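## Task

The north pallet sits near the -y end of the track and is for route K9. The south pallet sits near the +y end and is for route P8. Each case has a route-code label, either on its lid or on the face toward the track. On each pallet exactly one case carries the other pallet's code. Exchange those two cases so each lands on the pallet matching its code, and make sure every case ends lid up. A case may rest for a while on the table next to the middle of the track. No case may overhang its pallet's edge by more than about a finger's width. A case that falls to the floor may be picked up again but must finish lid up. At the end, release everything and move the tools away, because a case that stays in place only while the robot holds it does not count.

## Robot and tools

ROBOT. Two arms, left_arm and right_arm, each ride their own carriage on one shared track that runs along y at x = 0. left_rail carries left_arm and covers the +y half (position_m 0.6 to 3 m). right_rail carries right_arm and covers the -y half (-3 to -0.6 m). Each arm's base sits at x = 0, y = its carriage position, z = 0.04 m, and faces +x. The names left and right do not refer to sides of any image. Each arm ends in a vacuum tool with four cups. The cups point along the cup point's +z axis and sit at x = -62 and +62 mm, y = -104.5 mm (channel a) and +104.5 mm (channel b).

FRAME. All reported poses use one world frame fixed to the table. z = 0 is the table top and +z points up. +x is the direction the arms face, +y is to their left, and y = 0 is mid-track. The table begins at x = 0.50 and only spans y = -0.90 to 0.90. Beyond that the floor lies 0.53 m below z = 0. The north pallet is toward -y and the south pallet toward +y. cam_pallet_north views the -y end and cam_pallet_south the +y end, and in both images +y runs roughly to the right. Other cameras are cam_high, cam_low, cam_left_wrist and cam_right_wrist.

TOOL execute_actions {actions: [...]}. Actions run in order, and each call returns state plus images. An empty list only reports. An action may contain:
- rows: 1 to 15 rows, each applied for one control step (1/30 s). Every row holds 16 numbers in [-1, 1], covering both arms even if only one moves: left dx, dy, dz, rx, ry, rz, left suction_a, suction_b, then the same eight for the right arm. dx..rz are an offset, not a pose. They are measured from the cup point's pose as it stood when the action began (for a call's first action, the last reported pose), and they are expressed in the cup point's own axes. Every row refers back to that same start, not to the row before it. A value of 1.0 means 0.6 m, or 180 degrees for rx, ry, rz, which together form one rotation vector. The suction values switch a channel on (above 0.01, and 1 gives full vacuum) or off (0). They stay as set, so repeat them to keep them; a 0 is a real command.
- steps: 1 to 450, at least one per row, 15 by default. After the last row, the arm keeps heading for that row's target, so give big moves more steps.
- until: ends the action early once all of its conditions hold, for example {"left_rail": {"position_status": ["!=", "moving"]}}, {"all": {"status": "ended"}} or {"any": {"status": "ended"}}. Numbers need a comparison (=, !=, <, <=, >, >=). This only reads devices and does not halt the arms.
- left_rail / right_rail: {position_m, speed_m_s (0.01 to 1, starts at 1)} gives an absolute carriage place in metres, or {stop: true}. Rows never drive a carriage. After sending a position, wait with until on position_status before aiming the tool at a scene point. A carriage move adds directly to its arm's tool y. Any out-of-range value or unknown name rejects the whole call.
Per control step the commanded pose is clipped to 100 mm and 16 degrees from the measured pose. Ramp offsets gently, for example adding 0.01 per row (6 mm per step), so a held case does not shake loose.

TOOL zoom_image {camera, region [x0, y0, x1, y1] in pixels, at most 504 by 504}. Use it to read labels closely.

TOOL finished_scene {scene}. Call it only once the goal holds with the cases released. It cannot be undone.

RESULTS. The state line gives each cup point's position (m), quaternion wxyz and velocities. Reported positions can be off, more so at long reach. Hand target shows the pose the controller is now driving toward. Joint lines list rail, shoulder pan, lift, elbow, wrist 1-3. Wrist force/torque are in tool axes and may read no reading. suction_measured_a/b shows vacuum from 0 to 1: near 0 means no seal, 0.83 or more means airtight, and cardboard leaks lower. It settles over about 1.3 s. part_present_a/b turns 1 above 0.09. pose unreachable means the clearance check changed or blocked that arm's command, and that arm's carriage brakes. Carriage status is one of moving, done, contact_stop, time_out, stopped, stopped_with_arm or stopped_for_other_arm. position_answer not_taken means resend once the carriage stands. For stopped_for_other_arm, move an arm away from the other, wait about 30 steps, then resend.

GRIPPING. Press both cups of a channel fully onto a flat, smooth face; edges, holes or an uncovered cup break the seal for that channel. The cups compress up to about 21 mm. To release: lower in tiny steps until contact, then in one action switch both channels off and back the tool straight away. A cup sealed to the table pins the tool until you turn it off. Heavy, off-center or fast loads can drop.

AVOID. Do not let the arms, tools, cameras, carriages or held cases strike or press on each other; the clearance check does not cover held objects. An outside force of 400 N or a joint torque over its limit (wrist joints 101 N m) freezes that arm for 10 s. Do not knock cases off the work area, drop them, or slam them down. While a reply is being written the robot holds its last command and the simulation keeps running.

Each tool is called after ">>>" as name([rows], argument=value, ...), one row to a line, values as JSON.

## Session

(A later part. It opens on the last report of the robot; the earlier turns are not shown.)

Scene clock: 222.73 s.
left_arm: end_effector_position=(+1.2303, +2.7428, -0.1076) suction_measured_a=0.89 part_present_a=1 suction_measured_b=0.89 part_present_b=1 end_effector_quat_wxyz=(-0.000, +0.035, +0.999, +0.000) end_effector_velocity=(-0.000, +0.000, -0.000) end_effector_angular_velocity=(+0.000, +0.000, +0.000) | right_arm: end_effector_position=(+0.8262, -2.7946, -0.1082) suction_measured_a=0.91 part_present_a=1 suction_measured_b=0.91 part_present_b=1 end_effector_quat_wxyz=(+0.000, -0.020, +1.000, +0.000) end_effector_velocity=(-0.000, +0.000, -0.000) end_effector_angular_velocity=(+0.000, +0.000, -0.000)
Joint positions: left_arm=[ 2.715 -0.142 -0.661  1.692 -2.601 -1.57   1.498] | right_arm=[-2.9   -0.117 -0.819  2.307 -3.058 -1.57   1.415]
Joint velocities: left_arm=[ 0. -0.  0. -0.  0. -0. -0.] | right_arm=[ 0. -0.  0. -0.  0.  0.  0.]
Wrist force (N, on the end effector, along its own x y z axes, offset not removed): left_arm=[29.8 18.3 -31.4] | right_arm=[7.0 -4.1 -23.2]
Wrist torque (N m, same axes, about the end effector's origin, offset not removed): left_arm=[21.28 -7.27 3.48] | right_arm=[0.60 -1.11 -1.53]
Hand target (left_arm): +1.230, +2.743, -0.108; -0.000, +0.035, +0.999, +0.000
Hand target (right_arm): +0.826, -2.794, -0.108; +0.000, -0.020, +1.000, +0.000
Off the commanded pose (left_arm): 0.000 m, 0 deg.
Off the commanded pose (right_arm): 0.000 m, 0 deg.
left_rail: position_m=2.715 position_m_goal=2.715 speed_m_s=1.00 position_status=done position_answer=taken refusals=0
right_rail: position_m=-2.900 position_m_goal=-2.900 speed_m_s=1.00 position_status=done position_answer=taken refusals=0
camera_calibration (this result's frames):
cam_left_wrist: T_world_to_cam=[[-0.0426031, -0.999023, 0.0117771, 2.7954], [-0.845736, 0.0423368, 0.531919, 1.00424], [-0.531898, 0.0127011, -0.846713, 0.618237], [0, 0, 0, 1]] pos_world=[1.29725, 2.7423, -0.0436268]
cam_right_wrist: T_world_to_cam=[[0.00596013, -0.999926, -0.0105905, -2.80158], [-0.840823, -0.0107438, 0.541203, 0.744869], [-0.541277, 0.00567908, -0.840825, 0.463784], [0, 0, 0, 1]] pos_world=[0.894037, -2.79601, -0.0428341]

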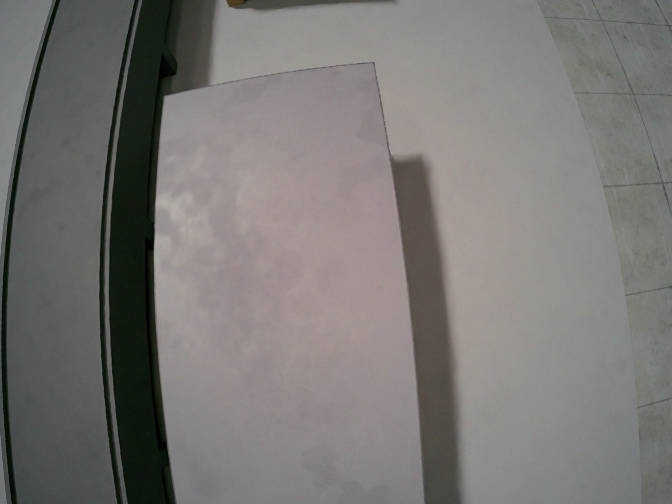

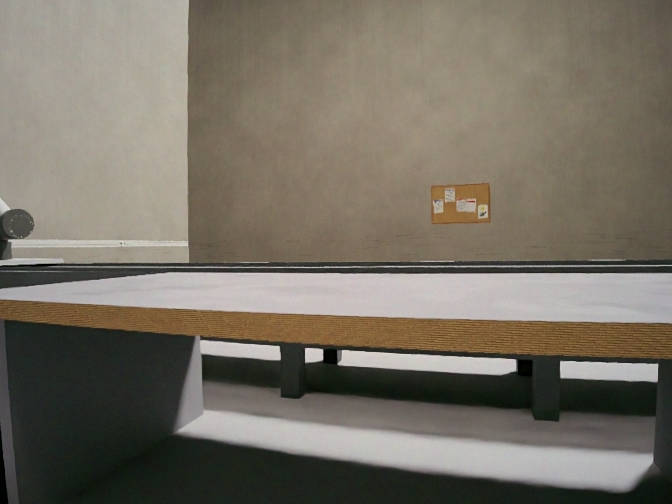

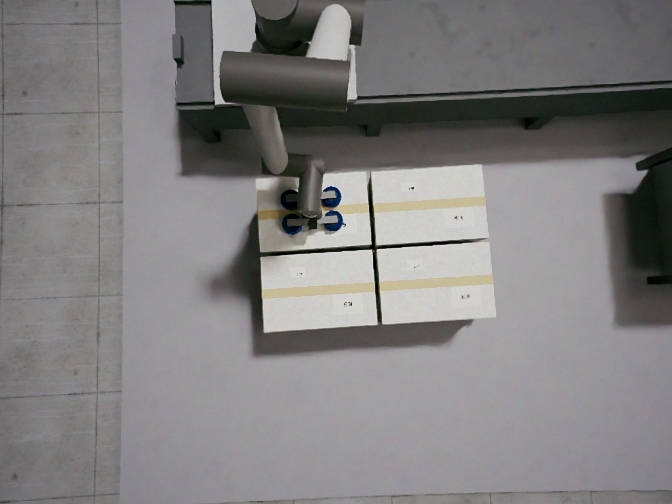

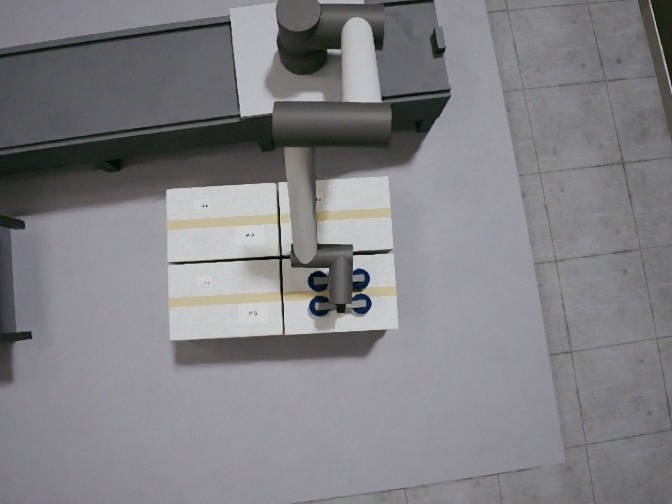

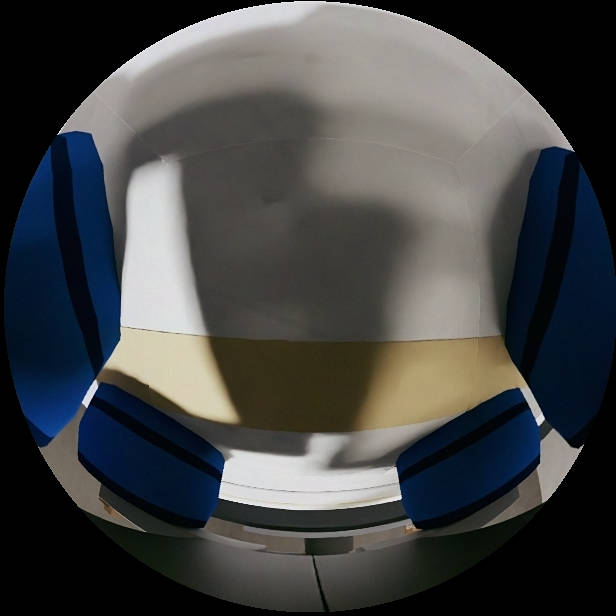

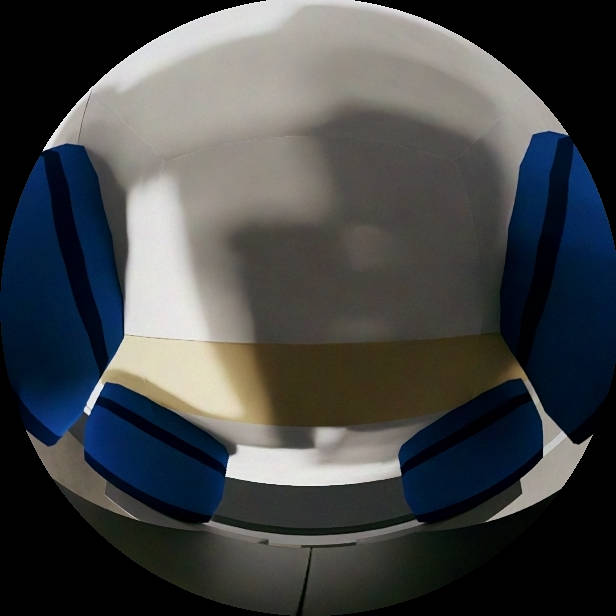

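>>> execute_actions([
  {"rows":[[0,0,-0.01,0,0,0,0,0,0,0,-0.01,0,0,0,0,0],[0,0,-0.025,0,0,0,0,0,0,0,-0.025,0,0,0,0,0],[0,0,-0.04,0,0,0,0,0,0,0,-0.04,0,0,0,0,0],[0,0,-0.04,0,0,0,0,0,0,0,-0.04,0,0,0,0,0],[0,0,-0.04,0,0,0,0,0,0,0,-0.04,0,0,0,0,0],[0,0,-0.05,0,0,0,0,0,0,0,-0.05,0,0,0,0,0],[0,0,-0.06,0,0,0,0,0,0,0,-0.06,0,0,0,0,0],[0,0,-0.08,0,0,0,0,0,0,0,-0.08,0,0,0,0,0],[0,0,-0.11,0,0,0,0,0,0,0,-0.11,0,0,0,0,0],[0,0,-0.14,0,0,0,0,0,0,0,-0.14,0,0,0,0,0],[0,0,-0.18,0,0,0,0,0,0,0,-0.18,0,0,0,0,0],[0,0,-0.22,0,0,0,0,0,0,0,-0.22,0,0,0,0,0],[0,0,-0.45,0,0,0,0,0,0,0,-0.45,0,0,0,0,0]],"steps":22},
])

Scene clock: 230.13 s.
left_arm: end_effector_position=(+1.2325, +2.7428, +0.0967) suction_measured_a=0.00 part_present_a=0 suction_measured_b=0.00 part_present_b=0 end_effector_quat_wxyz=(+0.002, +0.035, +0.999, +0.000) end_effector_velocity=(+0.000, -0.000, +0.464) end_effector_angular_velocity=(-0.002, -0.012, +0.000) | right_arm: end_effector_position=(+0.8274, -2.7935, +0.0853) suction_measured_a=0.00 part_present_a=0 suction_measured_b=0.00 part_present_b=0 end_effector_quat_wxyz=(+0.006, -0.020, +1.000, -0.000) end_effector_velocity=(+0.006, +0.000, +0.447) end_effector_angular_velocity=(-0.003, -0.028, +0.000)
Joint positions: left_arm=[ 2.715 -0.142 -0.852  1.688 -2.41  -1.57   1.498] | right_arm=[-2.9   -0.115 -1.114  2.31  -2.778 -1.57   1.416]
Joint velocities: left_arm=[ 0.    -0.    -0.404 -0.074  0.466  0.    -0.   ] | right_arm=[ 0.     0.001 -0.648 -0.088  0.708  0.     0.001]
Wrist force (N, on the end effector, along its own x y z axes, offset not removed): left_arm=[-3.1 -3.4 -1.3] | right_arm=[-4.7 4.9 -0.2]
Wrist torque (N m, same axes, about the end effector's origin, offset not removed): left_arm=[-0.21 0.62 -0.33] | right_arm=[0.37 0.68 0.14]
Hand target (left_arm): +1.230, +2.743, +0.159; +0.001, +0.035, +0.999, +0.000
Hand target (right_arm): +0.825, -2.793, +0.155; +0.005, -0.020, +1.000, -0.000
Off the commanded pose (left_arm): 0.066 m, 0 deg.
Off the commanded pose (right_arm): 0.076 m, 1 deg.
left_rail: position_m=2.715 position_m_goal=2.715 speed_m_s=1.00 position_status=done position_answer=taken refusals=0
right_rail: position_m=-2.900 position_m_goal=-2.900 speed_m_s=1.00 position_status=done position_answer=taken refusals=0
camera_calibration (this result's frames):
cam_left_wrist: T_world_to_cam=[[-0.0425968, -0.999019, 0.0120886, 2.793], [-0.847766, 0.0425446, 0.528661, 0.89969], [-0.528657, 0.012271, -0.848747, 0.789767], [0, 0, 0, 1]] pos_world=[1.29922, 2.7423, 0.160918]
cam_right_wrist: T_world_to_cam=[[0.00609593, -0.999936, -0.00956101, -2.79866], [-0.846976, -0.0102457, 0.531532, 0.648453], [-0.531596, 0.00485777, -0.846984, 0.617396], [0, 0, 0, 1]] pos_world=[0.894489, -2.79484, 0.151493]

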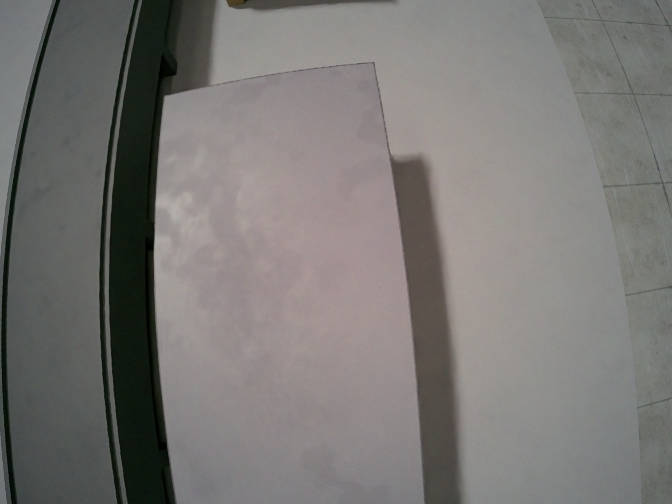

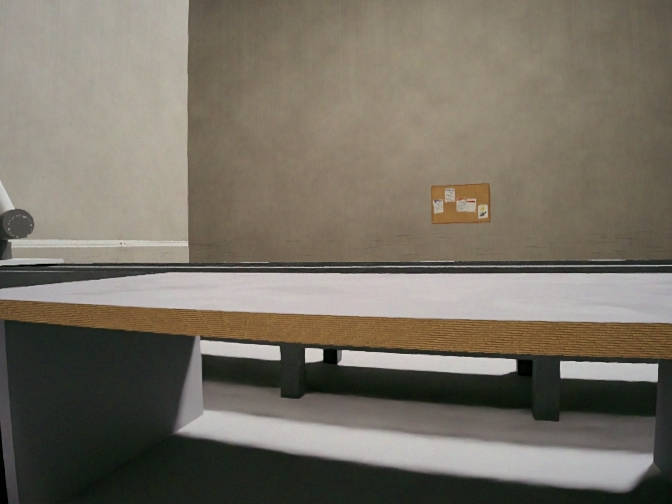

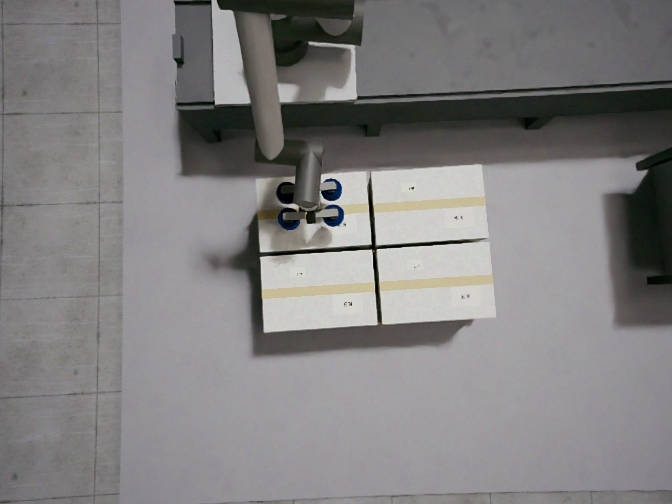

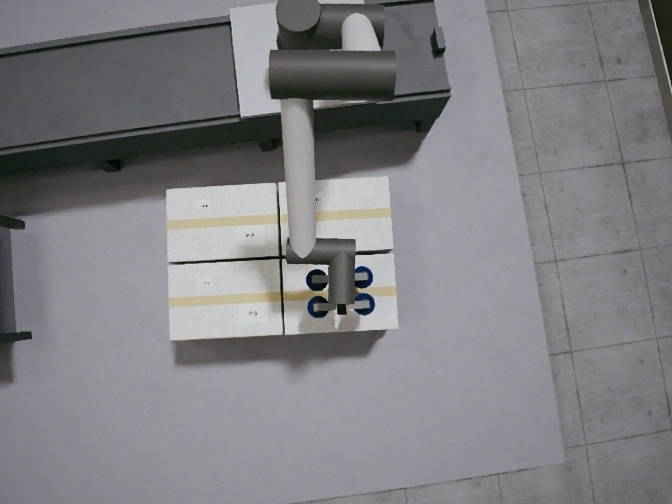

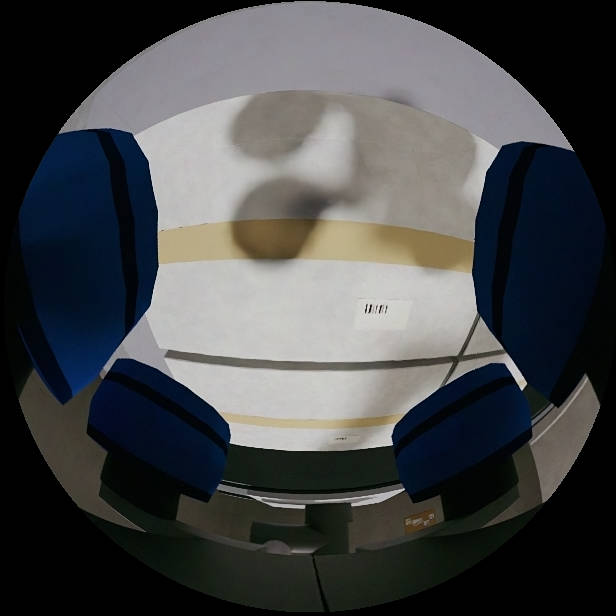

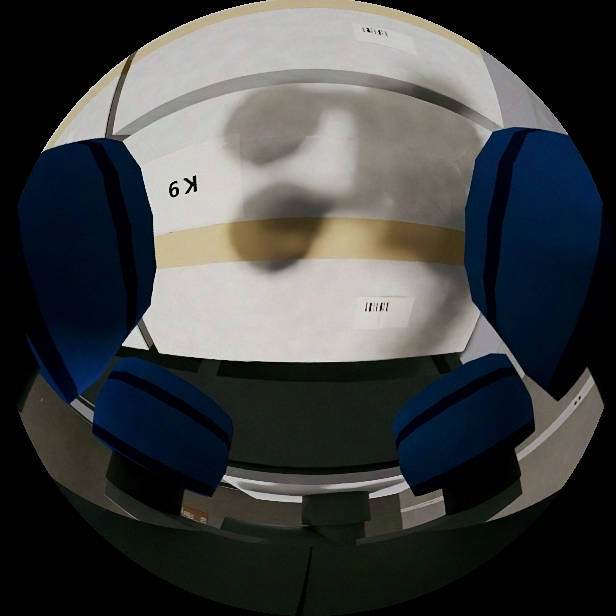

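>>> finished_scene(scene=2)

The scene is finished: the task was done.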